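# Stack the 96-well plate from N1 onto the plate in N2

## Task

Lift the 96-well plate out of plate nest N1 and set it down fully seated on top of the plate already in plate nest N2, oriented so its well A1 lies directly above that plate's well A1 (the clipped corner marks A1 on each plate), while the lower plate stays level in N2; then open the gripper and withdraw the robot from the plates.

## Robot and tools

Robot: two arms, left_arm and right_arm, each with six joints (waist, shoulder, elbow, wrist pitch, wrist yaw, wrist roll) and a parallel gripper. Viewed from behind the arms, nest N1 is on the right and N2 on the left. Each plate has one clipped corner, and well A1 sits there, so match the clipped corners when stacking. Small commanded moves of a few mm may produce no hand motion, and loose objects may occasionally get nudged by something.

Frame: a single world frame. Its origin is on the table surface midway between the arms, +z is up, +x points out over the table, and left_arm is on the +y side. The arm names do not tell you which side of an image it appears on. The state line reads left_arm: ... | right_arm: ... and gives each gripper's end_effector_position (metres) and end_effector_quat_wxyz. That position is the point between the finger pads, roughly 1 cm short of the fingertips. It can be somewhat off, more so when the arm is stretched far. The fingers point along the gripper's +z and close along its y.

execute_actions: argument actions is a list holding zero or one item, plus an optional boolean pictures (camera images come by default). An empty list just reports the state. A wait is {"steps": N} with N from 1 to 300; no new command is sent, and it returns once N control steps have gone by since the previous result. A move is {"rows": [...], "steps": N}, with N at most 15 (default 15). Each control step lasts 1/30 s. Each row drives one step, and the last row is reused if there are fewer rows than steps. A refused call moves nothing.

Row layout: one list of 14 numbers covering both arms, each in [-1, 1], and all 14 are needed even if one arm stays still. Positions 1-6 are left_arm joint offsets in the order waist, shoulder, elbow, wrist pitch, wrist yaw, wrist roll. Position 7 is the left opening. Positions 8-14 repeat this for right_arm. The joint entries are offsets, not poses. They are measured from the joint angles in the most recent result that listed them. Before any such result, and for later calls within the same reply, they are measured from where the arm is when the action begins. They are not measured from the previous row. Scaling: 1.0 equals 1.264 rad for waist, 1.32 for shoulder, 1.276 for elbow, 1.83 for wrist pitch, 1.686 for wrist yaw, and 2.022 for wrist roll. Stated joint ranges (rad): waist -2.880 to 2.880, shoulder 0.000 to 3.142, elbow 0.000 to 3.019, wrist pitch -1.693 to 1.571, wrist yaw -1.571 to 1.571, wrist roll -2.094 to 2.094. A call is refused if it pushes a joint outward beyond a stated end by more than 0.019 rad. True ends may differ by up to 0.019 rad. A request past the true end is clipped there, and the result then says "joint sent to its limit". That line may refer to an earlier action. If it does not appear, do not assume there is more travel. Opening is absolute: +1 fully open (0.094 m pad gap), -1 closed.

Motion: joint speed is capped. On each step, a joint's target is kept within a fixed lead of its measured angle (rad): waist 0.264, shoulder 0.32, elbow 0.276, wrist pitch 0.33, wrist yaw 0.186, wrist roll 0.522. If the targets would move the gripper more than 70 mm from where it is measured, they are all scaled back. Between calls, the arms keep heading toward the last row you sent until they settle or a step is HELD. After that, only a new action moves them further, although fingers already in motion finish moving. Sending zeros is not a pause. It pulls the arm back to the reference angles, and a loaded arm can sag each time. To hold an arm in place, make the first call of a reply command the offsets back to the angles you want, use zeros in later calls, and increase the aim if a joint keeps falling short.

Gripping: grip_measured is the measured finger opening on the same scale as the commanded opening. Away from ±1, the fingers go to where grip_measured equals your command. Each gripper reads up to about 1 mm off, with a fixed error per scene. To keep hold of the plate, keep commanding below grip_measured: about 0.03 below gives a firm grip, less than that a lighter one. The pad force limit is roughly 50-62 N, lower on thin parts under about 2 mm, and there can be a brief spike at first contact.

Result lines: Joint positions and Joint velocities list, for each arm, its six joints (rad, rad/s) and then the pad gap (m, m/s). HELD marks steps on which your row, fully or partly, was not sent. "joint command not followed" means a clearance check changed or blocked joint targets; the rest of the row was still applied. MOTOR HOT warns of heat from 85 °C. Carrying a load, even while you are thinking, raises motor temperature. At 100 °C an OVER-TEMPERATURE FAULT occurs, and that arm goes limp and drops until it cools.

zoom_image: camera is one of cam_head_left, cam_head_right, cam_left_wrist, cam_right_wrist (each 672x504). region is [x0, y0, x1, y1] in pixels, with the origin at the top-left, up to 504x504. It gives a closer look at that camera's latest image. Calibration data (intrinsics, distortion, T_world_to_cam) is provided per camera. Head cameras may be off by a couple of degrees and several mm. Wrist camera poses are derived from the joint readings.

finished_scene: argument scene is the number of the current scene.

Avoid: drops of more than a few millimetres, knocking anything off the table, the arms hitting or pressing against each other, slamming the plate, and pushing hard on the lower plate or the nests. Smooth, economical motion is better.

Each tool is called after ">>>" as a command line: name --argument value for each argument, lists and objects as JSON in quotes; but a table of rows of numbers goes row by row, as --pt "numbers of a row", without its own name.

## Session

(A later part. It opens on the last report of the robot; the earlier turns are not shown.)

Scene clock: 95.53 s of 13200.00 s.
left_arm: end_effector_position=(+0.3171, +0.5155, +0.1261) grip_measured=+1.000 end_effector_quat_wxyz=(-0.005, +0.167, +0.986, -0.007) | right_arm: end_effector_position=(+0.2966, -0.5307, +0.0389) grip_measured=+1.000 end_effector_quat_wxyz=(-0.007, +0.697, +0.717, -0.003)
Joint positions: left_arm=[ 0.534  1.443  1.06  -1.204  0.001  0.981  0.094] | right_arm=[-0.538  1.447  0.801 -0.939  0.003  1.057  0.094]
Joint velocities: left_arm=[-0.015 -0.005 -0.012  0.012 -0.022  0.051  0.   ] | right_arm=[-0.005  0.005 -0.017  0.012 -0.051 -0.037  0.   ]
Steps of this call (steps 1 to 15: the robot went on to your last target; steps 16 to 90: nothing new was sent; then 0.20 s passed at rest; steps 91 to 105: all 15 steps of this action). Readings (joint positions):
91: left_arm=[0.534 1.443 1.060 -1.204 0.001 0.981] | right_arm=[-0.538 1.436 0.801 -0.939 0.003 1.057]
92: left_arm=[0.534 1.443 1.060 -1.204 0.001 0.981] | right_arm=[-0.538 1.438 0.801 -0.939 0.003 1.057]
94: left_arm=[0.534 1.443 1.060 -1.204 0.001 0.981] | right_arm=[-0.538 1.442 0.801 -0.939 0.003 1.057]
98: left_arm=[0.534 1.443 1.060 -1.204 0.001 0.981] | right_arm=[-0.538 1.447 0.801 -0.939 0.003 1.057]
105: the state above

>>> execute_actions --actions '[{"rows":[[0,0,0,0,0,0,1,0,0,0,0.01,0,0,0.9],[0,0,0,0,0,0,1,0,0,0,0.01,0,0,0.85],[0,0,0,0,0,0,1,0,0,0,0.01,0,0,0.8],[0,0,0,0,0,0,1,0,0,0,0.01,0,0,0.77],[0,0,0,0,0,0,1,0,0,0,0.01,0,0,0.75],[0,0,0,0,0,0,1,0,0,0,0.01,0,0,0.73],[0,0,0,0,0,0,1,0,0,0,0.01,0,0,0.72],[0,0,0,0,0,0,1,0,0,0,0.01,0,0,0.71],[0,0,0,0,0,0,1,0,0,0,0.01,0,0,0.7],[0,0,0,0,0,0,1,0,0,0,0.01,0,0,0.69],[0,0,0,0,0,0,1,0,0,0,0.01,0,0,0.68],[0,0,0,0,0,0,1,0,0,0,0.01,0,0,0.67]]}]' --pictures false

>>> execute_actions --actions '[{"steps":15}]'

Scene clock: 103.70 s of 13200.00 s.
left_arm: end_effector_position=(+0.3171, +0.5155, +0.1261) grip_measured=+1.000 end_effector_quat_wxyz=(-0.005, +0.167, +0.986, -0.007) | right_arm: end_effector_position=(+0.2983, -0.5317, +0.0389) grip_measured=+0.718 end_effector_quat_wxyz=(-0.003, +0.697, +0.717, -0.002)
Joint positions: left_arm=[ 0.534  1.443  1.06  -1.204  0.001  0.981  0.094] | right_arm=[-0.538  1.447  0.801 -0.931  0.003  1.057  0.081]
Joint velocities: left_arm=[-0.005  0.005  0.007 -0.017  0.051  0.022  0.   ] | right_arm=[-0.015 -0.015 -0.002 -0.012 -0.037 -0.066 -0.001]
Steps of this call (steps 1 to 15: the robot went on to your last target; steps 16 to 90: nothing new was sent; then 4.67 s passed at rest; steps 91 to 105: all 15 steps of this action). Readings (joint positions):
91: left_arm=[0.534 1.443 1.060 -1.204 0.001 0.981] | right_arm=[-0.538 1.447 0.801 -0.937 0.003 1.057]
92: left_arm=[0.534 1.443 1.060 -1.204 0.001 0.981] | right_arm=[-0.538 1.447 0.801 -0.935 0.003 1.057]
94: left_arm=[0.534 1.443 1.060 -1.204 0.001 0.981] | right_arm=[-0.538 1.447 0.801 -0.932 0.003 1.057]
98: left_arm=[0.534 1.443 1.060 -1.204 0.001 0.981] | right_arm=[-0.538 1.447 0.801 -0.931 0.003 1.057]
105: the state above

Scene clock: 104.20 s of 13200.00 s.
left_arm: end_effector_position=(+0.3171, +0.5155, +0.1261) grip_measured=+1.000 end_effector_quat_wxyz=(-0.005, +0.167, +0.986, -0.007) | right_arm: end_effector_position=(+0.2983, -0.5317, +0.0389) grip_measured=+0.718 end_effector_quat_wxyz=(-0.003, +0.697, +0.717, -0.002)
Joint positions: left_arm=[ 0.534  1.443  1.06  -1.204  0.001  0.981  0.094] | right_arm=[-0.538  1.447  0.801 -0.931  0.003  1.057  0.081]
Joint velocities: left_arm=[ 0.005  0.005  0.007 -0.007 -0.007  0.007  0.   ] | right_arm=[-0.005  0.005 -0.022 -0.002  0.066  0.007 -0.001]
Steps of this call (steps 1 to 15: the robot went on to your last target). Readings (joint positions):
1: left_arm=[0.534 1.443 1.060 -1.204 0.001 0.981] | right_arm=[-0.538 1.447 0.801 -0.931 0.003 1.057]
2: left_arm=[0.534 1.443 1.060 -1.204 0.001 0.981] | right_arm=[-0.538 1.447 0.801 -0.931 0.003 1.057]
4: left_arm=[0.534 1.443 1.060 -1.204 0.001 0.981] | right_arm=[-0.538 1.447 0.801 -0.931 0.003 1.057]
8: left_arm=[0.534 1.443 1.060 -1.204 0.001 0.981] | right_arm=[-0.538 1.447 0.801 -0.931 0.003 1.057]
15: the state above
All arms were judged still, so your last target was given up. Only a new action makes them travel on or press farther. Fingers that are still opening or closing keep moving.
camera_calibration (this result's frames):
cam_left_wrist: T_world_to_cam=[[-0.331723, -0.943355, 0.00647198, 0.590909], [-0.759785, 0.271226, 0.5909, 0.0305815], [-0.559183, 0.191098, -0.806719, 0.303344], [0, 0, 0, 1]] pos_world=[0.388879, 0.491174, 0.222819]
cam_right_wrist: T_world_to_cam=[[-0.999185, -0.040363, 0.000209817, 0.279753], [-0.0326787, 0.81199, 0.582756, 0.42196], [-0.0236922, 0.582275, -0.812647, 0.470799], [0, 0, 0, 1]] pos_world=[0.304468, -0.60547, 0.136635]

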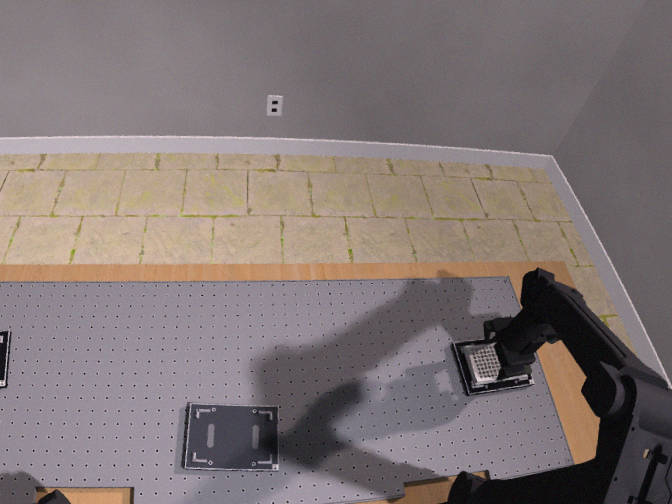

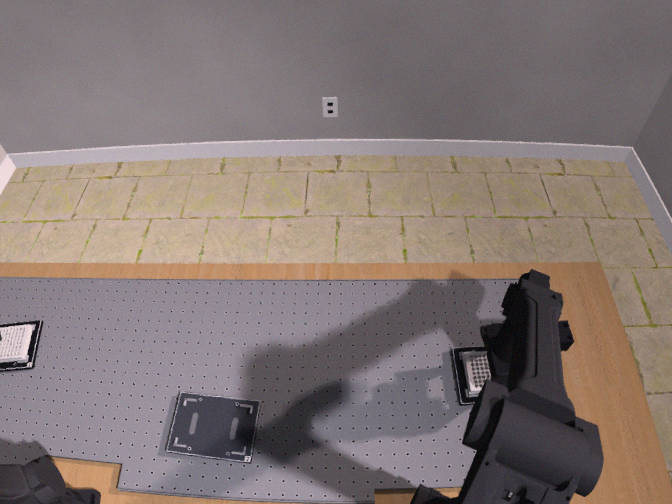

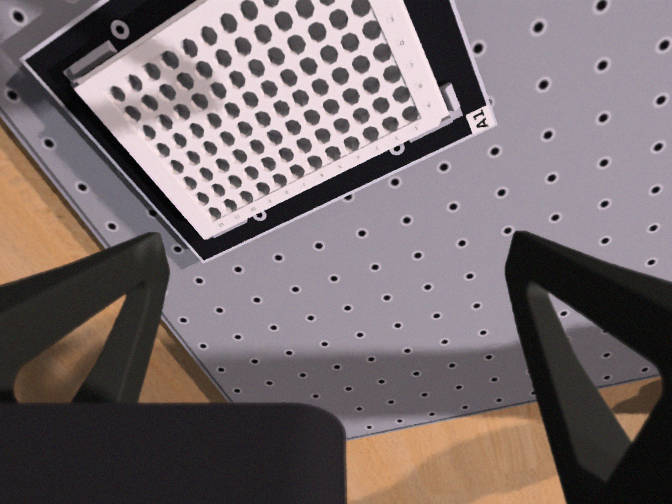

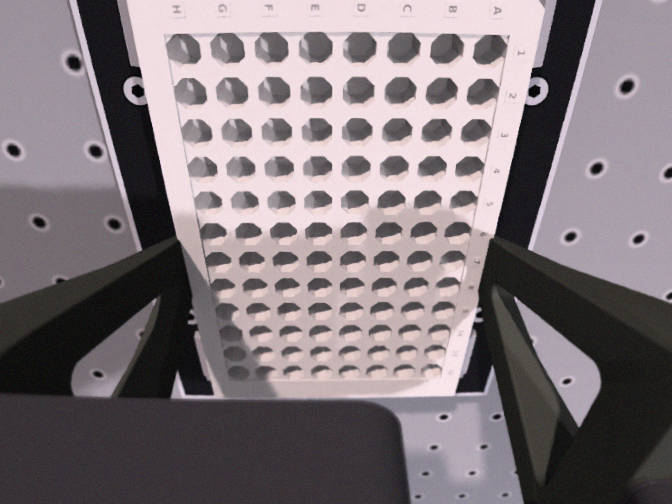

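>>> execute_actions --actions '[{"rows":[[0,0,0,0,0,0,1,0,-0.02,0.025,0,0,0,0.685],[0,0,0,0,0,0,1,0,-0.025,0.03,-0.003,0,0,0.685],[0,0,0,0,0,0,1,0,-0.03,0.035,-0.008,0,0,0.685],[0,0,0,0,0,0,1,0,-0.035,0.04,-0.014,0,0,0.685],[0,0,0,0,0,0,1,0,-0.04,0.045,-0.021,0,0,0.685],[0,0,0,0,0,0,1,0,-0.045,0.05,-0.028,0,0,0.685],[0,0,0,0,0,0,1,0,-0.05,0.055,-0.035,0,0,0.685],[0,0,0,0,0,0,1,0,-0.055,0.06,-0.043,0,0,0.685],[0,0,0,0,0,0,1,0,-0.06,0.065,-0.051,0,0,0.685],[0,0,0,0,0,0,1,0,-0.065,0.07,-0.059,0,0,0.685],[0,0,0,0,0,0,1,0,-0.07,0.075,-0.067,0,0,0.685],[0,0,0,0,0,0,1,0,-0.075,0.08,-0.075,0,0,0.685],[0,0,0,0,0,0,1,0,-0.08,0.085,-0.083,0,0,0.685],[0,0,0,0,0,0,1,0,-0.085,0.09,-0.092,0,0,0.685],[0,0,0,0,0,0,1,0,-0.088,0.093,-0.102,0,0,0.685]]}]' --pictures false

>>> execute_actions --actions '[{"steps":12}]'

Scene clock: 115.83 s of 13200.00 s.
left_arm: end_effector_position=(+0.3171, +0.5155, +0.1261) grip_measured=+1.000 end_effector_quat_wxyz=(-0.005, +0.167, +0.986, -0.007) | right_arm: end_effector_position=(+0.2981, -0.5316, +0.0922) grip_measured=+0.718 end_effector_quat_wxyz=(+0.006, +0.697, +0.717, +0.000)
Joint positions: left_arm=[ 0.534  1.443  1.06  -1.204  0.001  0.981  0.094] | right_arm=[-0.538  1.347  0.866 -1.077  0.003  1.057  0.081]
Joint velocities: left_arm=[-0.005  0.005 -0.017 -0.002 -0.022 -0.007  0.   ] | right_arm=[-0.005 -0.22   0.188 -0.452  0.037  0.007 -0.   ]
Steps of this call (steps 1 to 90: nothing new was sent; then 8.13 s passed at rest; steps 91 to 105: all 15 steps of this action). Readings (joint positions):
91: left_arm=[0.534 1.443 1.060 -1.204 0.001 0.981] | right_arm=[-0.538 1.446 0.801 -0.931 0.003 1.057]
92: left_arm=[0.534 1.443 1.060 -1.204 0.001 0.981] | right_arm=[-0.538 1.444 0.801 -0.932 0.003 1.057]
94: left_arm=[0.534 1.443 1.060 -1.204 0.001 0.981] | right_arm=[-0.538 1.434 0.802 -0.937 0.003 1.057]
98: left_arm=[0.534 1.443 1.060 -1.204 0.001 0.981] | right_arm=[-0.538 1.401 0.815 -0.979 0.003 1.057]
105: the state above

Scene clock: 116.23 s of 13200.00 s.
left_arm: end_effector_position=(+0.3171, +0.5155, +0.1261) grip_measured=+1.000 end_effector_quat_wxyz=(-0.005, +0.167, +0.986, -0.007) | right_arm: end_effector_position=(+0.2961, -0.5305, +0.1022) grip_measured=+0.718 end_effector_quat_wxyz=(+0.005, +0.697, +0.717, -0.000)
Joint positions: left_arm=[ 0.534  1.443  1.06  -1.204  0.001  0.981  0.094] | right_arm=[-0.538  1.328  0.878 -1.11   0.003  1.057  0.081]
Joint velocities: left_arm=[-0.015 -0.005 -0.002 -0.017 -0.051 -0.007  0.   ] | right_arm=[-0.005  0.015  0.002 -0.002  0.037 -0.007 -0.   ]
Steps of this call (steps 1 to 12: the robot went on to your last target). Readings (joint positions):
1: left_arm=[0.534 1.443 1.060 -1.204 0.001 0.981] | right_arm=[-0.538 1.341 0.871 -1.090 0.003 1.057]
2: left_arm=[0.534 1.443 1.060 -1.204 0.001 0.981] | right_arm=[-0.538 1.335 0.875 -1.098 0.003 1.057]
4: left_arm=[0.534 1.443 1.060 -1.204 0.001 0.981] | right_arm=[-0.538 1.329 0.878 -1.105 0.003 1.057]
8: left_arm=[0.534 1.443 1.060 -1.204 0.001 0.981] | right_arm=[-0.538 1.328 0.878 -1.110 0.003 1.057]
12: the state above
camera_calibration (this result's frames):
cam_left_wrist: T_world_to_cam=[[-0.331723, -0.943355, 0.00647198, 0.590909], [-0.759785, 0.271226, 0.5909, 0.0305815], [-0.559183, 0.191098, -0.806719, 0.303344], [0, 0, 0, 1]] pos_world=[0.388879, 0.491174, 0.222819]
cam_right_wrist: T_world_to_cam=[[-0.999076, -0.0404209, -0.0146272, 0.27898], [-0.0414678, 0.816639, 0.575657, 0.389809], [-0.0113234, 0.575732, -0.81756, 0.514873], [0, 0, 0, 1]] pos_world=[0.300717, -0.603485, 0.200624]

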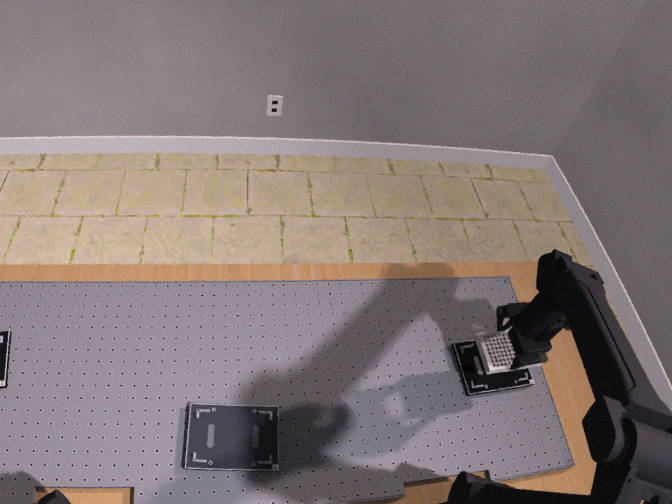

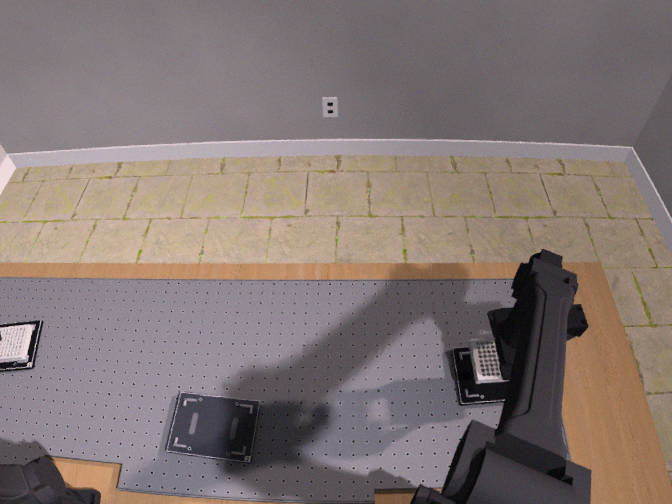

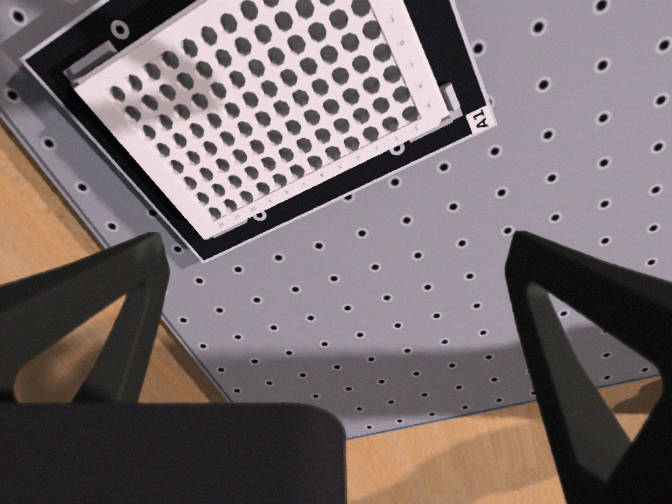

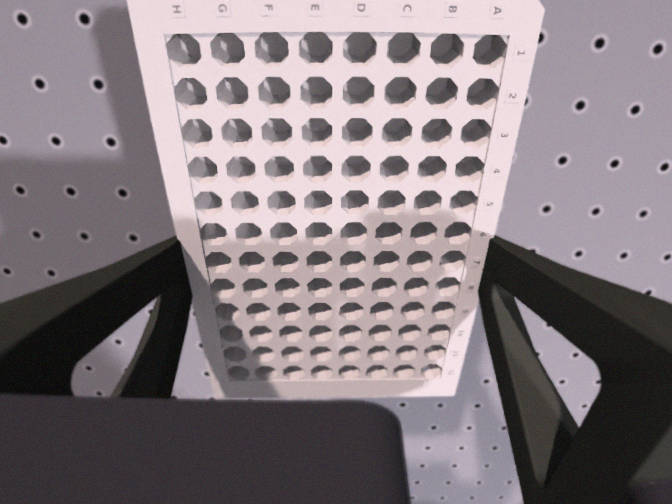

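>>> execute_actions --actions '[{"rows":[[0,0,0,0,0,0,1,0.03,0,0.03,0,0,-0.03,0.685],[0,0,0,0,0,0,1,0.07,0,0.05,0,0,-0.06,0.685],[0,0,0,0,0,0,1,0.12,0.01,0.07,0,0,-0.1,0.685],[0,0,0,0,0,0,1,0.18,0.03,0.1,0,0,-0.14,0.685],[0,0,0,0,0,0,1,0.25,0.05,0.13,0,0,-0.18,0.685],[0,0,0,0,0,0,1,0.33,0.07,0.16,0,0,-0.22,0.685],[0,0,0,0,0,0,1,0.42,0.09,0.19,0,0,-0.26,0.685],[0,0,0,0,0,0,1,0.5,0.11,0.22,0,0,-0.3,0.685],[0,0,0,0,0,0,1,0.6,0.13,0.25,0,0,-0.35,0.685],[0,0,0,0,0,0,1,0.7,0.15,0.28,0,0,-0.4,0.685],[0,0,0,0,0,0,1,0.8,0.17,0.31,0,0,-0.45,0.685],[0,0,0,0,0,0,1,0.9,0.19,0.34,0,0,-0.5,0.685],[0,0,0,0,0,0,1,0.99,0.21,0.37,0,0,-0.55,0.685],[0,0,0,0,0,0,1,0.99,0.23,0.4,0,0,-0.6,0.685],[0,0,0,0,0,0,1,0.99,0.37,0.435,-0.012,0,-0.93,0.685]]}]' --pictures false

>>> execute_actions --actions '[{"steps":50}]'

Scene clock: 132.83 s of 13200.00 s.
left_arm: end_effector_position=(+0.3171, +0.5155, +0.1261) grip_measured=+1.000 end_effector_quat_wxyz=(-0.005, +0.167, +0.986, -0.007) | right_arm: end_effector_position=(+0.4496, -0.3336, +0.1445) grip_measured=+0.718 end_effector_quat_wxyz=(+0.062, +0.209, +0.976, +0.016)
Joint positions: left_arm=[ 0.534  1.443  1.06  -1.204  0.001  0.981  0.094] | right_arm=[ 0.029  1.506  1.174 -1.11   0.005  0.502  0.081]
Joint velocities: left_arm=[-0.015 -0.015  0.002 -0.002  0.007 -0.037  0.   ] | right_arm=[ 1.167  0.757  0.979 -0.042  0.066 -1.223 -0.002]
Steps of this call (steps 1 to 30: the robot went on to your last target; steps 31 to 90: nothing new was sent; then 13.10 s passed at rest; steps 91 to 105: all 15 steps of this action). Readings (joint positions):
91: left_arm=[0.534 1.443 1.060 -1.204 0.001 0.981] | right_arm=[-0.537 1.328 0.878 -1.110 0.003 1.048]
92: left_arm=[0.534 1.443 1.060 -1.204 0.001 0.981] | right_arm=[-0.528 1.328 0.878 -1.110 0.004 1.029]
94: left_arm=[0.534 1.443 1.060 -1.204 0.001 0.981] | right_arm=[-0.476 1.330 0.891 -1.110 0.005 0.966]
98: left_arm=[0.534 1.443 1.060 -1.204 0.001 0.981] | right_arm=[-0.287 1.366 0.965 -1.110 0.005 0.822]
105: the state above

Scene clock: 134.50 s of 13200.00 s.
left_arm: end_effector_position=(+0.3171, +0.5155, +0.1261) grip_measured=+1.000 end_effector_quat_wxyz=(-0.005, +0.167, +0.986, -0.007) | right_arm: end_effector_position=(+0.3813, -0.0035, +0.0805) grip_measured=+0.719 end_effector_quat_wxyz=(-0.014, +0.708, -0.706, +0.001)
Joint positions: left_arm=[ 0.534  1.443  1.06  -1.204  0.001  0.981  0.094] | right_arm=[ 0.705  1.811  1.39  -1.122  0.001 -0.816  0.081]
Joint velocities: left_arm=[ 0.005 -0.015  0.002  0.007 -0.022 -0.066  0.   ] | right_arm=[-0.015  0.005 -0.012 -0.007  0.095 -0.051  0.   ]
Steps of this call (steps 1 to 50: the robot went on to your last target). Readings (joint positions):
1: left_arm=[0.534 1.443 1.060 -1.204 0.001 0.981] | right_arm=[0.068 1.534 1.208 -1.110 0.005 0.460]
2: left_arm=[0.534 1.443 1.060 -1.204 0.001 0.981] | right_arm=[0.107 1.566 1.240 -1.110 0.005 0.417]
4: left_arm=[0.534 1.443 1.060 -1.204 0.001 0.981] | right_arm=[0.184 1.627 1.290 -1.110 0.005 0.327]
8: left_arm=[0.534 1.443 1.060 -1.204 0.001 0.981] | right_arm=[0.345 1.722 1.334 -1.110 0.005 0.138]
50: the state above
camera_calibration (this result's frames):
cam_left_wrist: T_world_to_cam=[[-0.331723, -0.943355, 0.00647198, 0.590909], [-0.759785, 0.271226, 0.5909, 0.0305815], [-0.559183, 0.191098, -0.806719, 0.303344], [0, 0, 0, 1]] pos_world=[0.388879, 0.491174, 0.222819]
cam_right_wrist: T_world_to_cam=[[0.999799, 0.0145922, 0.0137518, -0.379084], [0.00421318, -0.823413, 0.567426, -0.0470397], [0.0196034, -0.567254, -0.823309, 0.179328], [0, 0, 0, 1]] pos_world=[0.37569, 0.0685232, 0.179547]

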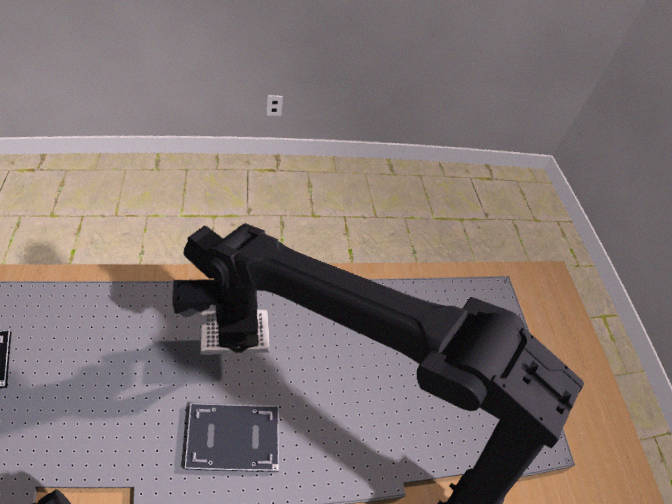

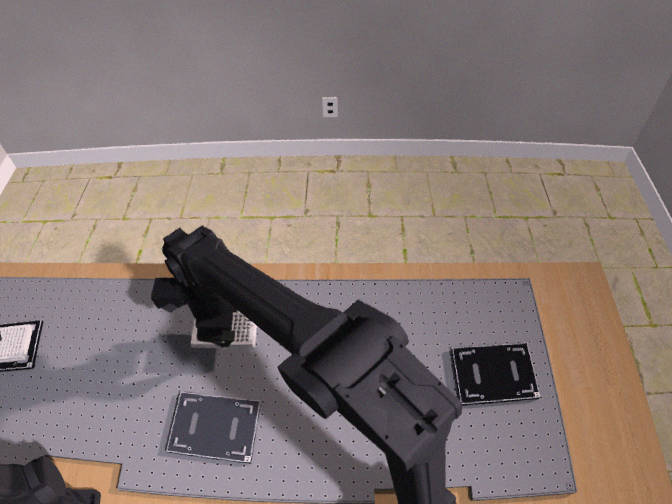

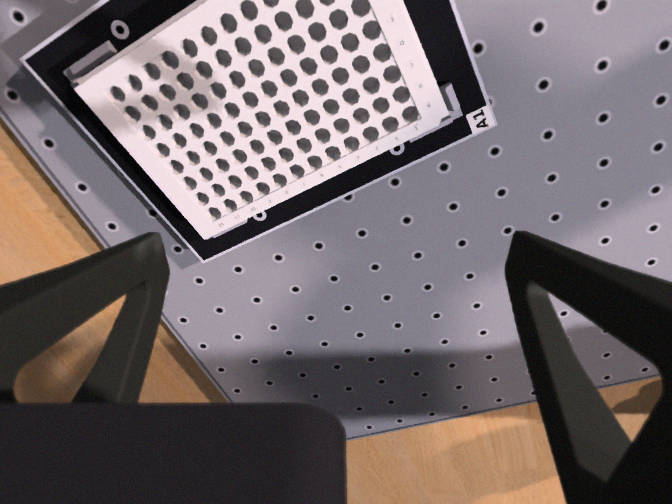

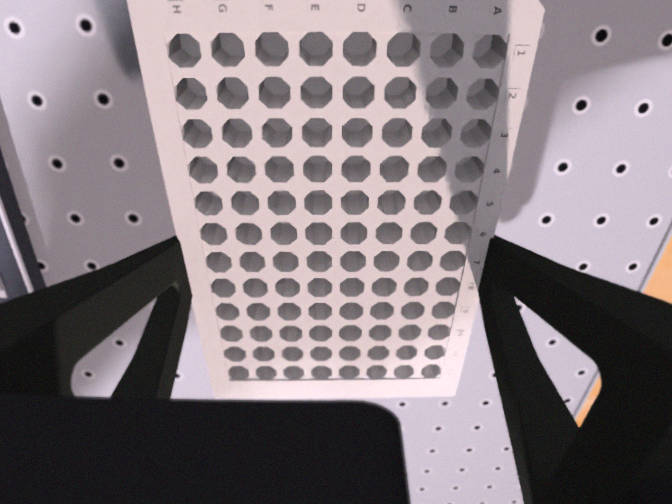

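>>> execute_actions --actions '[{"rows":[[0,0,0,0,0,0,1,0,0.012,0.01,0.003,0,0,0.685],[0,0,0,0,0,0,1,0,0.018,0.01,0.005,0,0,0.685],[0,0,0,0,0,0,1,0,0.024,0.01,0.008,0,0,0.685],[0,0,0,0,0,0,1,0,0.03,0.01,0.011,0,0,0.685],[0,0,0,0,0,0,1,0,0.036,0.01,0.014,0,0,0.685],[0,0,0,0,0,0,1,0,0.042,0.01,0.017,0,0,0.685],[0,0,0,0,0,0,1,0,0.048,0.01,0.02,0,0,0.685],[0,0,0,0,0,0,1,0,0.053,0.01,0.023,0,0,0.685],[0,0,0,0,0,0,1,0,0.058,0.01,0.026,0,0,0.685],[0,0,0,0,0,0,1,0,0.062,0.01,0.029,0,0,0.685],[0,0,0,0,0,0,1,0,0.065,0.01,0.032,0,0,0.685],[0,0,0,0,0,0,1,0,0.067,0.01,0.035,0,0,0.685]]}]' --pictures false

>>> execute_actions --actions '[{"steps":10}]' --pictures false

Scene clock: 142.90 s of 13200.00 s.
left_arm: end_effector_position=(+0.3171, +0.5155, +0.1261) grip_measured=+1.000 end_effector_quat_wxyz=(-0.005, +0.167, +0.986, -0.007) | right_arm: end_effector_position=(+0.3874, +0.0023, +0.0461) grip_measured=+0.719 end_effector_quat_wxyz=(-0.007, +0.708, -0.706, +0.001)
Joint positions: left_arm=[ 0.534  1.443  1.06  -1.204  0.001  0.981  0.094] | right_arm=[ 0.705  1.878  1.39  -1.069  0.001 -0.816  0.081]
Joint velocities: left_arm=[-0.005 -0.024 -0.012 -0.007 -0.007 -0.037  0.   ] | right_arm=[ 0.015  0.151  0.002  0.007 -0.007 -0.007 -0.   ]
Steps of this call (steps 1 to 15: the robot went on to your last target; steps 16 to 90: nothing new was sent; then 4.90 s passed at rest; steps 91 to 105: all 15 steps of this action). Readings (joint positions):
91: left_arm=[0.534 1.443 1.060 -1.204 0.001 0.981] | right_arm=[0.705 1.811 1.390 -1.122 0.001 -0.816]
92: left_arm=[0.534 1.443 1.060 -1.204 0.001 0.981] | right_arm=[0.705 1.811 1.390 -1.122 0.001 -0.816]
94: left_arm=[0.534 1.443 1.060 -1.204 0.001 0.981] | right_arm=[0.705 1.811 1.390 -1.119 0.001 -0.816]
98: left_arm=[0.534 1.443 1.060 -1.204 0.001 0.981] | right_arm=[0.705 1.824 1.390 -1.100 0.001 -0.816]
105: the state above

Scene clock: 143.23 s of 13200.00 s.
left_arm: end_effector_position=(+0.3171, +0.5155, +0.1261) grip_measured=+1.000 end_effector_quat_wxyz=(-0.005, +0.167, +0.986, -0.007) | right_arm: end_effector_position=(+0.3873, +0.0022, +0.0423) grip_measured=+0.719 end_effector_quat_wxyz=(-0.004, +0.708, -0.706, +0.001)
Joint positions: left_arm=[ 0.534  1.443  1.06  -1.204  0.001  0.981  0.094] | right_arm=[ 0.705  1.885  1.39  -1.068  0.001 -0.816  0.081]
Joint velocities: left_arm=[-0.005 -0.005 -0.007  0.012 -0.007 -0.095  0.   ] | right_arm=[-0.015 -0.005  0.007 -0.002 -0.022 -0.125  0.   ]
Steps of this call (steps 1 to 10: the robot went on to your last target). Readings (joint positions):
1: left_arm=[0.534 1.443 1.060 -1.204 0.001 0.981] | right_arm=[0.705 1.882 1.390 -1.069 0.001 -0.816]
2: left_arm=[0.534 1.443 1.060 -1.204 0.001 0.981] | right_arm=[0.705 1.884 1.390 -1.069 0.001 -0.816]
4: left_arm=[0.534 1.443 1.060 -1.204 0.001 0.981] | right_arm=[0.705 1.885 1.390 -1.069 0.001 -0.816]
8: left_arm=[0.534 1.443 1.060 -1.204 0.001 0.981] | right_arm=[0.705 1.885 1.390 -1.068 0.001 -0.816]
10: the state above

>>> execute_actions --actions '[{"rows":[[0,0,0,0,0,0,1,0,0.012,0.01,0.003,0,0,0.685],[0,0,0,0,0,0,1,0,0.014,0.01,0.004,0,0,0.685],[0,0,0,0,0,0,1,0,0.016,0.01,0.005,0,0,0.685],[0,0,0,0,0,0,1,0,0.018,0.01,0.006,0,0,0.685],[0,0,0,0,0,0,1,0,0.02,0.01,0.007,0,0,0.685],[0,0,0,0,0,0,1,0,0.022,0.01,0.008,0,0,0.685],[0,0,0,0,0,0,1,0,0.024,0.01,0.009,0,0,0.685],[0,0,0,0,0,0,1,0,0.026,0.01,0.01,0,0,0.685]]}]' --pictures false

>>> execute_actions --actions '[{"steps":8}]'

Scene clock: 148.87 s of 13200.00 s.
left_arm: end_effector_position=(+0.3171, +0.5155, +0.1261) grip_measured=+1.000 end_effector_quat_wxyz=(-0.005, +0.167, +0.986, -0.007) | right_arm: end_effector_position=(+0.3887, +0.0034, +0.0410) grip_measured=+0.719 end_effector_quat_wxyz=(-0.007, +0.708, -0.706, +0.001)
Joint positions: left_arm=[ 0.534  1.443  1.06  -1.204  0.001  0.981  0.094] | right_arm=[ 0.705  1.888  1.39  -1.059  0.001 -0.816  0.081]
Joint velocities: left_arm=[-0.005 -0.005 -0.022 -0.017 -0.037 -0.007  0.   ] | right_arm=[ 0.005  0.005  0.012 -0.032  0.022  0.022  0.   ]
Steps of this call (steps 1 to 15: the robot went on to your last target; steps 16 to 90: nothing new was sent; then 2.13 s passed at rest; steps 91 to 105: all 15 steps of this action). Readings (joint positions):
91: left_arm=[0.534 1.443 1.060 -1.204 0.001 0.981] | right_arm=[0.705 1.885 1.390 -1.068 0.001 -0.816]
92: left_arm=[0.534 1.443 1.060 -1.204 0.001 0.981] | right_arm=[0.705 1.885 1.390 -1.068 0.001 -0.816]
94: left_arm=[0.534 1.443 1.060 -1.204 0.001 0.981] | right_arm=[0.705 1.885 1.390 -1.068 0.001 -0.816]
98: left_arm=[0.534 1.443 1.060 -1.204 0.001 0.981] | right_arm=[0.705 1.885 1.390 -1.063 0.001 -0.816]
105: the state above

Scene clock: 149.13 s of 13200.00 s.
left_arm: end_effector_position=(+0.3171, +0.5155, +0.1261) grip_measured=+1.000 end_effector_quat_wxyz=(-0.005, +0.167, +0.986, -0.007) | right_arm: end_effector_position=(+0.3886, +0.0034, +0.0406) grip_measured=+0.719 end_effector_quat_wxyz=(-0.007, +0.708, -0.706, +0.001)
Joint positions: left_arm=[ 0.534  1.443  1.06  -1.204  0.001  0.981  0.094] | right_arm=[ 0.705  1.888  1.39  -1.059  0.001 -0.816  0.081]
Joint velocities: left_arm=[-0.005 -0.005 -0.002 -0.002  0.022  0.007  0.   ] | right_arm=[-0.005 -0.015 -0.007 -0.002  0.066  0.007 -0.   ]
Steps of this call (steps 1 to 8: the robot went on to your last target). Readings (joint positions):
1: left_arm=[0.534 1.443 1.060 -1.204 0.001 0.981] | right_arm=[0.705 1.888 1.390 -1.059 0.001 -0.816]
2: left_arm=[0.534 1.443 1.060 -1.204 0.001 0.981] | right_arm=[0.705 1.888 1.390 -1.059 0.001 -0.816]
4: left_arm=[0.534 1.443 1.060 -1.204 0.001 0.981] | right_arm=[0.705 1.888 1.390 -1.059 0.001 -0.816]
8: the state above
camera_calibration (this result's frames):
cam_left_wrist: T_world_to_cam=[[-0.331723, -0.943355, 0.00647198, 0.590909], [-0.759785, 0.271226, 0.5909, 0.0305815], [-0.559183, 0.191098, -0.806719, 0.303344], [0, 0, 0, 1]] pos_world=[0.388879, 0.491174, 0.222819]
cam_right_wrist: T_world_to_cam=[[0.999882, 0.0150573, 0.00307012, -0.385597], [0.010547, -0.81772, 0.575519, -0.0215192], [0.0111763, -0.575419, -0.817782, 0.153359], [0, 0, 0, 1]] pos_world=[0.384065, 0.0764549, 0.138983]

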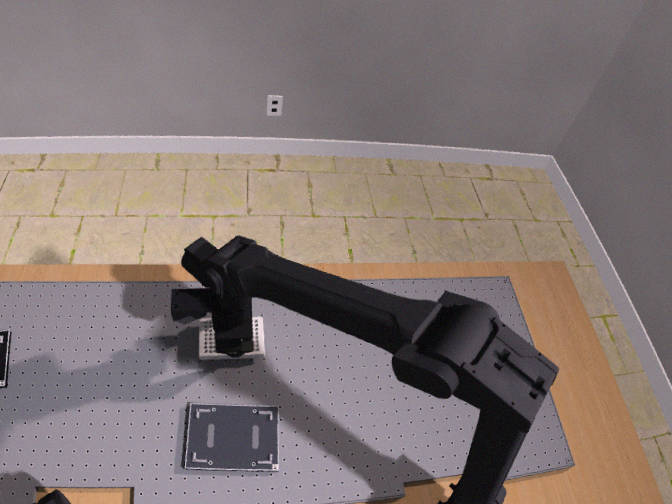

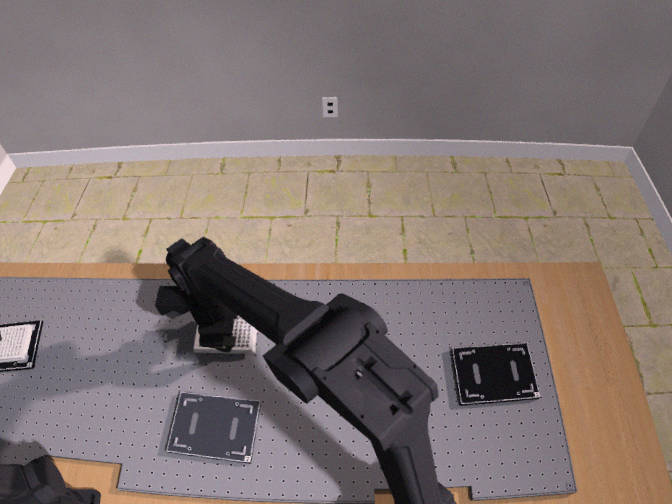

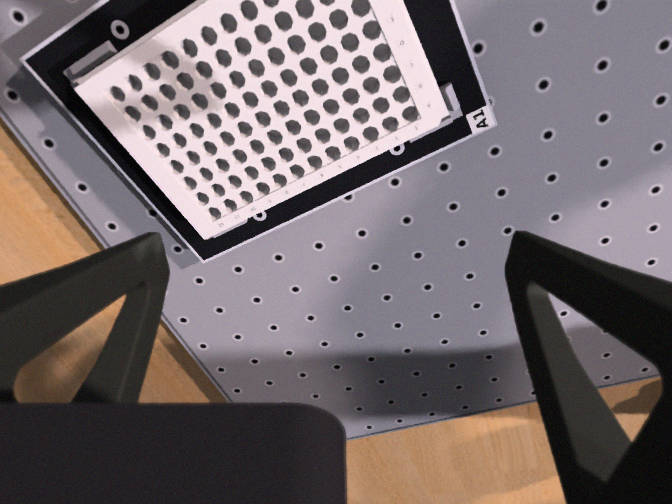

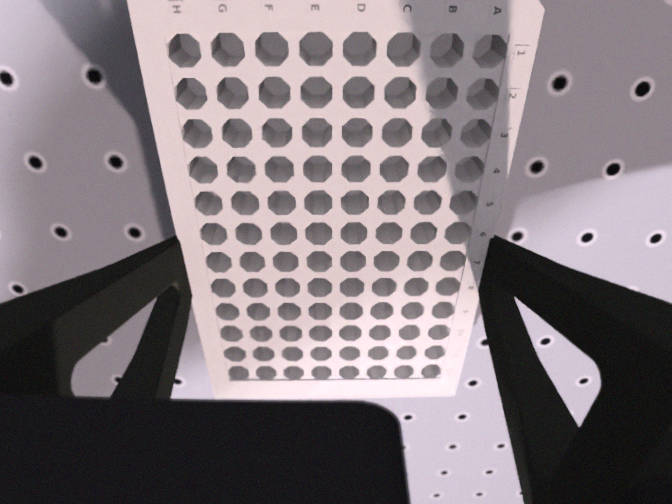

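>>> execute_actions --actions '[{"rows":[[0,0,0,0,0,0,1,0,0,-0.004,0,0,0,0.685],[0,0,0,0,0,0,1,0,0,-0.007,0,0,0,0.685],[0,0,0,0,0,0,1,0,0,-0.01,0,0,0,0.685],[0,0,0,0,0,0,1,0,0,-0.013,0,0,0,0.685],[0,0,0,0,0,0,1,0,0,-0.016,0,0,0,0.685],[0,0,0,0,0,0,1,0,0,-0.019,0,0,0,0.685],[0,0,0,0,0,0,1,0,0,-0.022,0,0,0,0.685],[0,0,0,0,0,0,1,0,0,-0.025,0.005,0,0,0.685]]}]' --pictures false

>>> execute_actions --actions '[{"steps":8}]' --pictures false

Scene clock: 158.40 s of 13200.00 s.
left_arm: end_effector_position=(+0.3171, +0.5155, +0.1261) grip_measured=+1.000 end_effector_quat_wxyz=(-0.005, +0.167, +0.986, -0.007) | right_arm: end_effector_position=(+0.3812, -0.0036, +0.0327) grip_measured=+0.719 end_effector_quat_wxyz=(+0.005, +0.708, -0.706, +0.000)
Joint positions: left_arm=[ 0.534  1.443  1.06  -1.204  0.001  0.981  0.094] | right_arm=[ 0.705  1.888  1.366 -1.059  0.001 -0.816  0.081]
Joint velocities: left_arm=[-0.005  0.005 -0.012 -0.007  0.022 -0.007  0.   ] | right_arm=[ 0.005 -0.015 -0.012  0.022 -0.007  0.066  0.001]
Steps of this call (steps 1 to 15: the robot went on to your last target; steps 16 to 90: nothing new was sent; then 5.77 s passed at rest; steps 91 to 105: all 15 steps of this action). Readings (joint positions):
91: left_arm=[0.534 1.443 1.060 -1.204 0.001 0.981] | right_arm=[0.705 1.888 1.390 -1.059 0.001 -0.816]
92: left_arm=[0.534 1.443 1.060 -1.204 0.001 0.981] | right_arm=[0.705 1.888 1.390 -1.059 0.001 -0.816]
94: left_arm=[0.534 1.443 1.060 -1.204 0.001 0.981] | right_arm=[0.705 1.888 1.389 -1.059 0.001 -0.816]
98: left_arm=[0.534 1.443 1.060 -1.204 0.001 0.981] | right_arm=[0.705 1.888 1.378 -1.059 0.001 -0.816]
105: the state above

Scene clock: 158.67 s of 13200.00 s.
left_arm: end_effector_position=(+0.3171, +0.5155, +0.1261) grip_measured=+1.000 end_effector_quat_wxyz=(-0.005, +0.167, +0.986, -0.007) | right_arm: end_effector_position=(+0.3812, -0.0036, +0.0327) grip_measured=+0.719 end_effector_quat_wxyz=(+0.005, +0.708, -0.706, +0.000)
Joint positions: left_arm=[ 0.534  1.443  1.06  -1.204  0.001  0.981  0.094] | right_arm=[ 0.705  1.888  1.366 -1.059  0.001 -0.816  0.081]
Joint velocities: left_arm=[-0.005  0.005  0.002 -0.007  0.007 -0.051  0.   ] | right_arm=[-0.015 -0.005 -0.007  0.002  0.022 -0.022  0.   ]
Steps of this call (steps 1 to 8: the robot went on to your last target). Readings (joint positions):
1: left_arm=[0.534 1.443 1.060 -1.204 0.001 0.981] | right_arm=[0.705 1.888 1.366 -1.059 0.001 -0.816]
2: left_arm=[0.534 1.443 1.060 -1.204 0.001 0.981] | right_arm=[0.705 1.888 1.366 -1.059 0.001 -0.816]
4: left_arm=[0.534 1.443 1.060 -1.204 0.001 0.981] | right_arm=[0.705 1.888 1.366 -1.059 0.001 -0.816]
8: the state above

>>> execute_actions --actions '[{"rows":[[0,0,0,0,0,0,1,0,0,-0.004,0.006,0,0,0.685],[0,0,0,0,0,0,1,0,0,-0.007,0.009,0,0,0.685],[0,0,0,0,0,0,1,0,0,-0.01,0.012,0,0,0.685],[0,0,0,0,0,0,1,0,0,-0.012,0.014,0,0,0.685],[0,0,0,0,0,0,1,0,0,-0.015,0.016,0,0,0.685]]}]'

Scene clock: 164.97 s of 13200.00 s.
left_arm: end_effector_position=(+0.3171, +0.5155, +0.1261) grip_measured=+1.000 end_effector_quat_wxyz=(-0.005, +0.167, +0.986, -0.007) | right_arm: end_effector_position=(+0.3820, -0.0029, +0.0299) grip_measured=+0.719 end_effector_quat_wxyz=(-0.000, +0.708, -0.706, +0.000)
Joint positions: left_arm=[ 0.534  1.443  1.06  -1.204  0.001  0.981  0.094] | right_arm=[ 0.705  1.888  1.358 -1.04   0.001 -0.816  0.081]
Joint velocities: left_arm=[ 0.005  0.005 -0.017 -0.007 -0.007  0.022  0.   ] | right_arm=[-0.015 -0.024  0.002 -0.012  0.007 -0.081  0.   ]
Steps of this call (steps 1 to 15: the robot went on to your last target; steps 16 to 90: nothing new was sent; then 2.80 s passed at rest; steps 91 to 105: all 15 steps of this action). Readings (joint positions):
91: left_arm=[0.534 1.443 1.060 -1.204 0.001 0.981] | right_arm=[0.705 1.888 1.366 -1.059 0.001 -0.816]
92: left_arm=[0.534 1.443 1.060 -1.204 0.001 0.981] | right_arm=[0.705 1.888 1.366 -1.057 0.001 -0.816]
94: left_arm=[0.534 1.443 1.060 -1.204 0.001 0.981] | right_arm=[0.705 1.888 1.366 -1.050 0.001 -0.816]
98: left_arm=[0.534 1.443 1.060 -1.204 0.001 0.981] | right_arm=[0.705 1.888 1.360 -1.040 0.001 -0.816]
105: the state above
camera_calibration (this result's frames):
cam_left_wrist: T_world_to_cam=[[-0.331723, -0.943355, 0.00647198, 0.590909], [-0.759785, 0.271226, 0.5909, 0.0305815], [-0.559183, 0.191098, -0.806719, 0.303344], [0, 0, 0, 1]] pos_world=[0.388879, 0.491174, 0.222819]
cam_right_wrist: T_world_to_cam=[[0.999868, 0.0150438, -0.00621261, -0.378557], [0.0158469, -0.812716, 0.582444, -0.0226427], [0.00371305, -0.582465, -0.812847, 0.143785], [0, 0, 0, 1]] pos_world=[0.378332, 0.0710427, 0.127712]

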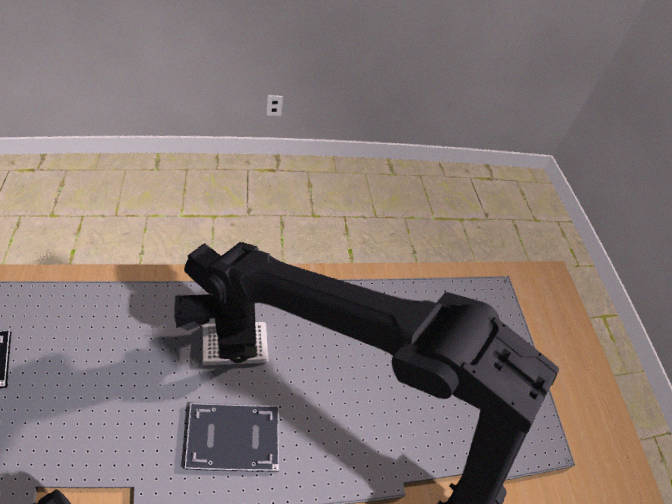

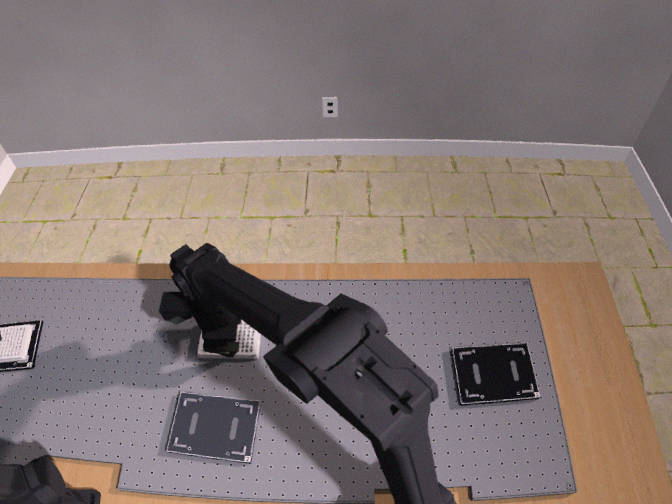

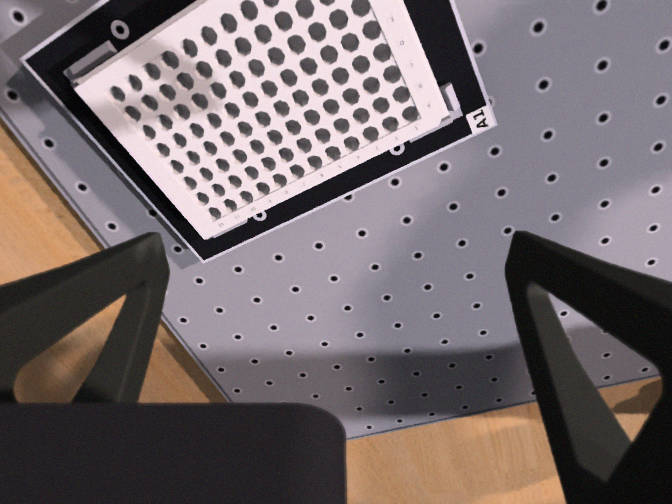

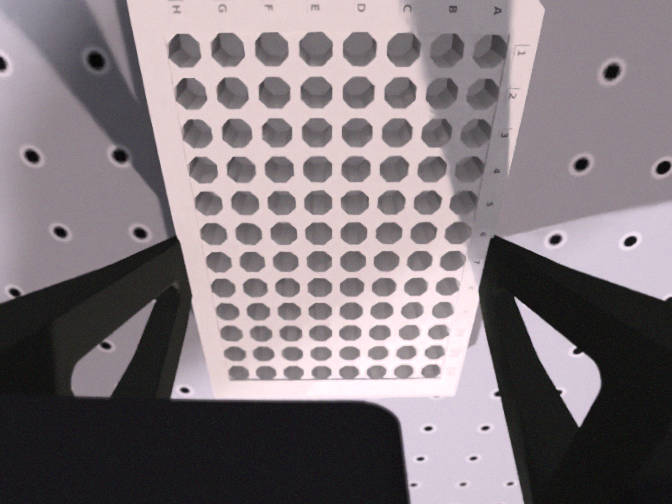

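One more small push down, then release.

>>> execute_actions --actions '[{"rows":[[0,0,0,0,0,0,1,0,0,-0.006,0,0,0,0.685],[0,0,0,0,0,0,1,0,0,-0.009,0,0,0,0.685],[0,0,0,0,0,0,1,0,0,-0.012,0,0,0,0.685],[0,0,0,0,0,0,1,0,0,-0.012,0,0,0,0.685],[0,0,0,0,0,0,1,0,0,-0.012,0,0,0,0.685],[0,0,0,0,0,0,1,0,0,-0.012,0,0,0,0.685],[0,0,0,0,0,0,1,0,0,-0.012,0,0,0,0.685],[0,0,0,0,0,0,1,0,0,-0.012,0,0,0,0.685],[0,0,0,0,0,0,1,0,0,-0.012,0,0,0,0.7],[0,0,0,0,0,0,1,0,0,-0.012,0,0,0,0.71],[0,0,0,0,0,0,1,0,0,-0.012,0,0,0,0.72],[0,0,0,0,0,0,1,0,0,-0.012,0,0,0,0.73],[0,0,0,0,0,0,1,0,0,-0.012,0,0,0,0.75],[0,0,0,0,0,0,1,0,0,-0.012,0,0,0,0.8],[0,0,0,0,0,0,1,0,0,-0.012,0,0,0,1]]}]' --pictures false

>>> execute_actions --actions '[{"steps":15}]'

Scene clock: 175.83 s of 13200.00 s.
left_arm: end_effector_position=(+0.3171, +0.5155, +0.1261) grip_measured=+1.000 end_effector_quat_wxyz=(-0.005, +0.167, +0.986, -0.007) | right_arm: end_effector_position=(+0.3820, -0.0029, +0.0299) grip_measured=+0.923 end_effector_quat_wxyz=(-0.000, +0.708, -0.706, +0.000)
Joint positions: left_arm=[ 0.534  1.443  1.06  -1.204  0.001  0.981  0.094] | right_arm=[ 0.705  1.888  1.358 -1.04   0.001 -0.816  0.09 ]
Joint velocities: left_arm=[-0.005 -0.005 -0.002 -0.007 -0.081  0.037  0.   ] | right_arm=[ 0.005 -0.015 -0.002  0.007  0.022 -0.051  0.188]
Steps of this call (steps 1 to 15: the robot went on to your last target; steps 16 to 90: nothing new was sent; then 7.37 s passed at rest; steps 91 to 105: all 15 steps of this action). Readings (joint positions):
91: left_arm=[0.534 1.443 1.060 -1.204 0.001 0.981] | right_arm=[0.705 1.888 1.358 -1.040 0.001 -0.816]
92: left_arm=[0.534 1.443 1.060 -1.204 0.001 0.981] | right_arm=[0.705 1.888 1.358 -1.040 0.001 -0.816]
94: left_arm=[0.534 1.443 1.060 -1.204 0.001 0.981] | right_arm=[0.705 1.888 1.358 -1.040 0.001 -0.816]
98: left_arm=[0.534 1.443 1.060 -1.204 0.001 0.981] | right_arm=[0.705 1.888 1.358 -1.040 0.001 -0.816]
105: the state above

Scene clock: 176.33 s of 13200.00 s.
left_arm: end_effector_position=(+0.3171, +0.5155, +0.1261) grip_measured=+1.000 end_effector_quat_wxyz=(-0.005, +0.167, +0.986, -0.007) | right_arm: end_effector_position=(+0.3820, -0.0029, +0.0299) grip_measured=+1.000 end_effector_quat_wxyz=(-0.000, +0.708, -0.706, +0.000)
Joint positions: left_arm=[ 0.534  1.443  1.06  -1.204  0.001  0.981  0.094] | right_arm=[ 0.705  1.888  1.358 -1.04   0.001 -0.816  0.094]
Joint velocities: left_arm=[-0.005 -0.005 -0.002 -0.002  0.022  0.037  0.   ] | right_arm=[-0.005 -0.015  0.007  0.007  0.095  0.007  0.   ]
Steps of this call (steps 1 to 15: the robot went on to your last target). Readings (joint positions):
1: left_arm=[0.534 1.443 1.060 -1.204 0.001 0.981] | right_arm=[0.705 1.888 1.358 -1.040 0.001 -0.816]
2: left_arm=[0.534 1.443 1.060 -1.204 0.001 0.981] | right_arm=[0.705 1.888 1.358 -1.040 0.001 -0.816]
4: left_arm=[0.534 1.443 1.060 -1.204 0.001 0.981] | right_arm=[0.705 1.888 1.358 -1.040 0.001 -0.816]
8: left_arm=[0.534 1.443 1.060 -1.204 0.001 0.981] | right_arm=[0.705 1.888 1.358 -1.040 0.001 -0.816]
15: the state above
All arms were judged still, so your last target was given up. Only a new action makes them travel on or press farther. Fingers that are still opening or closing keep moving.
camera_calibration (this result's frames):
cam_left_wrist: T_world_to_cam=[[-0.331723, -0.943355, 0.00647198, 0.590909], [-0.759785, 0.271226, 0.5909, 0.0305815], [-0.559183, 0.191098, -0.806719, 0.303344], [0, 0, 0, 1]] pos_world=[0.388879, 0.491174, 0.222819]
cam_right_wrist: T_world_to_cam=[[0.999868, 0.0150438, -0.00621261, -0.378557], [0.0158469, -0.812716, 0.582444, -0.0226427], [0.00371305, -0.582465, -0.812847, 0.143785], [0, 0, 0, 1]] pos_world=[0.378332, 0.0710427, 0.127712]

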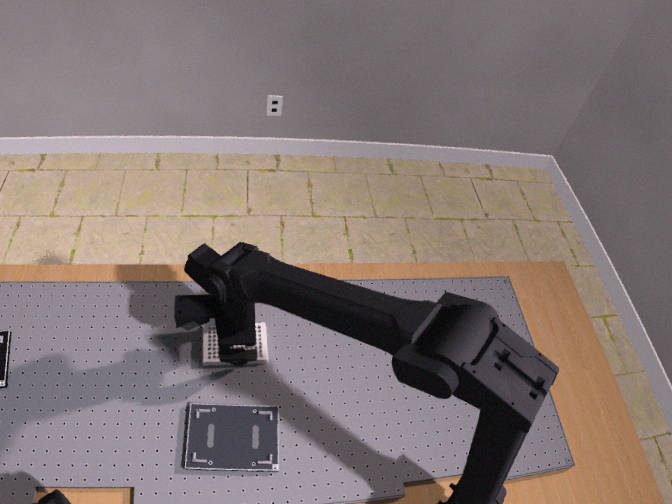

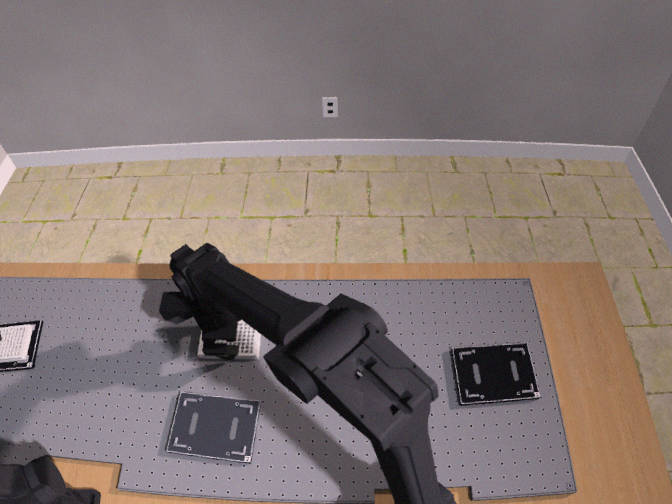

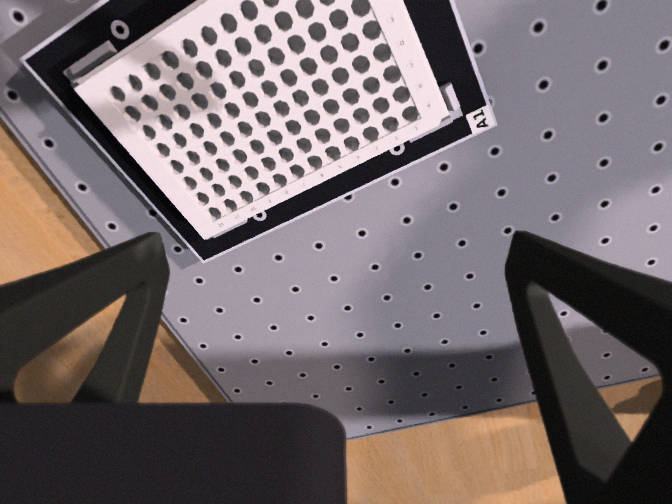

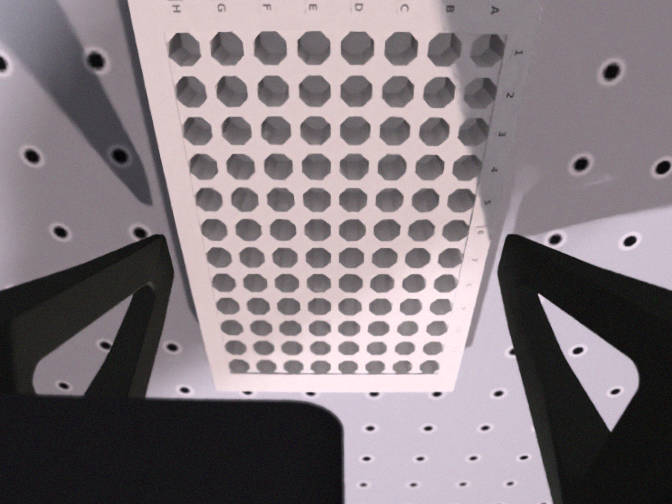

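>>> execute_actions --actions '[{"rows":[[-0.05,0,0.02,0,0,-0.048,1,0,-0.04,0.01,0,0,0,1],[-0.1,0,0.04,0,0,-0.048,1,0,-0.06,0.01,0,0,0,1],[-0.15,0,0.06,0,0,-0.048,1,0,-0.08,0.01,0,0,0,1],[-0.2,0,0.08,0,0,-0.048,1,0,-0.1,0.01,0,0,0,1],[-0.25,0.02,0.1,0,0,-0.048,1,0,-0.12,0.01,0,0,0,1],[-0.3,0.04,0.12,0,0,-0.048,1,0,-0.14,0.01,0,0,0,1],[-0.35,0.06,0.14,0,0,-0.048,1,0,-0.16,0.01,0,0,0,1],[-0.4,0.08,0.166,0,0,-0.048,1,0,-0.18,0.01,0,0,0,1],[-0.4,0.1,0.166,0,0,-0.048,1,0,-0.2,0.01,0,0,0,1],[-0.4,0.12,0.166,0,0,-0.048,1,0,-0.2,0.01,0,0,0,1],[-0.4,0.14,0.166,0.02,0,-0.048,1,-0.05,-0.2,0.01,0,0,0,1],[-0.4,0.16,0.166,0.03,0,-0.048,1,-0.1,-0.2,0.01,0,0,0,1],[-0.4,0.18,0.166,0.04,0,-0.048,1,-0.2,-0.2,0.01,0,0,0,1],[-0.4,0.2,0.166,0.05,0,-0.048,1,-0.3,-0.2,0.01,0,0,0,1],[-0.4,0.208,0.166,0.06,0,-0.048,1,-0.85,-0.2,0.01,0,0,0,1]]}]' --pictures false

>>> execute_actions --actions '[{"steps":30}]' --pictures false

Scene clock: 190.40 s of 13200.00 s.
left_arm: end_effector_position=(+0.4850, +0.3296, +0.1134) grip_measured=+1.000 end_effector_quat_wxyz=(+0.023, +0.392, +0.920, +0.011) | right_arm: end_effector_position=(+0.4157, -0.0346, +0.2027) grip_measured=+1.000 end_effector_quat_wxyz=(+0.165, -0.667, +0.726, -0.011)
Joint positions: left_arm=[-0.008  1.644  1.256 -1.133  0.004  0.908  0.094] | right_arm=[ 0.618  1.556  1.358 -1.04  -0.001 -0.816  0.094]
Joint velocities: left_arm=[-0.376  0.923  0.154  0.613  0.051 -0.095  0.   ] | right_arm=[-1.001 -0.308 -0.007 -0.022 -0.022  0.007  0.   ]
Steps of this call (steps 1 to 90: nothing new was sent; then 10.57 s passed at rest; steps 91 to 105: all 15 steps of this action). Readings (joint positions):
91: left_arm=[0.530 1.443 1.060 -1.204 0.000 0.968] | right_arm=[0.705 1.885 1.358 -1.040 0.001 -0.816]
92: left_arm=[0.517 1.443 1.060 -1.204 -0.001 0.953] | right_arm=[0.705 1.880 1.358 -1.040 0.001 -0.816]
94: left_arm=[0.456 1.443 1.065 -1.204 -0.003 0.937] | right_arm=[0.705 1.856 1.358 -1.040 0.001 -0.816]
98: left_arm=[0.263 1.460 1.110 -1.204 -0.003 0.926] | right_arm=[0.705 1.749 1.358 -1.040 0.001 -0.816]
105: the state above

Scene clock: 191.40 s of 13200.00 s.
left_arm: end_effector_position=(+0.4862, +0.3498, +0.0725) grip_measured=+1.000 end_effector_quat_wxyz=(-0.004, +0.369, +0.930, -0.004) | right_arm: end_effector_position=(+0.5034, -0.5510, +0.1796) grip_measured=+1.000 end_effector_quat_wxyz=(+0.119, -0.233, +0.962, -0.080)
Joint positions: left_arm=[ 0.033  1.733  1.258 -1.107  0.003  0.9    0.094] | right_arm=[-0.392  1.6    1.358 -1.04   0.004 -0.816  0.094]
Joint velocities: left_arm=[ 0.005 -0.005 -0.002  0.002 -0.007 -0.022  0.   ] | right_arm=[ 0.357 -0.015 -0.012 -0.007  0.022  0.022  0.   ]
Steps of this call (steps 1 to 30: the robot went on to your last target). Readings (joint positions):
1: left_arm=[-0.016 1.673 1.258 -1.116 0.004 0.907] | right_arm=[0.582 1.548 1.358 -1.040 -0.001 -0.816]
2: left_arm=[-0.017 1.697 1.258 -1.109 0.004 0.906] | right_arm=[0.542 1.546 1.358 -1.040 -0.001 -0.816]
4: left_arm=[-0.007 1.734 1.258 -1.108 0.004 0.904] | right_arm=[0.456 1.549 1.358 -1.040 -0.001 -0.816]
8: left_arm=[0.023 1.742 1.258 -1.107 0.003 0.901] | right_arm=[0.273 1.565 1.358 -1.040 -0.001 -0.816]
30: the state above


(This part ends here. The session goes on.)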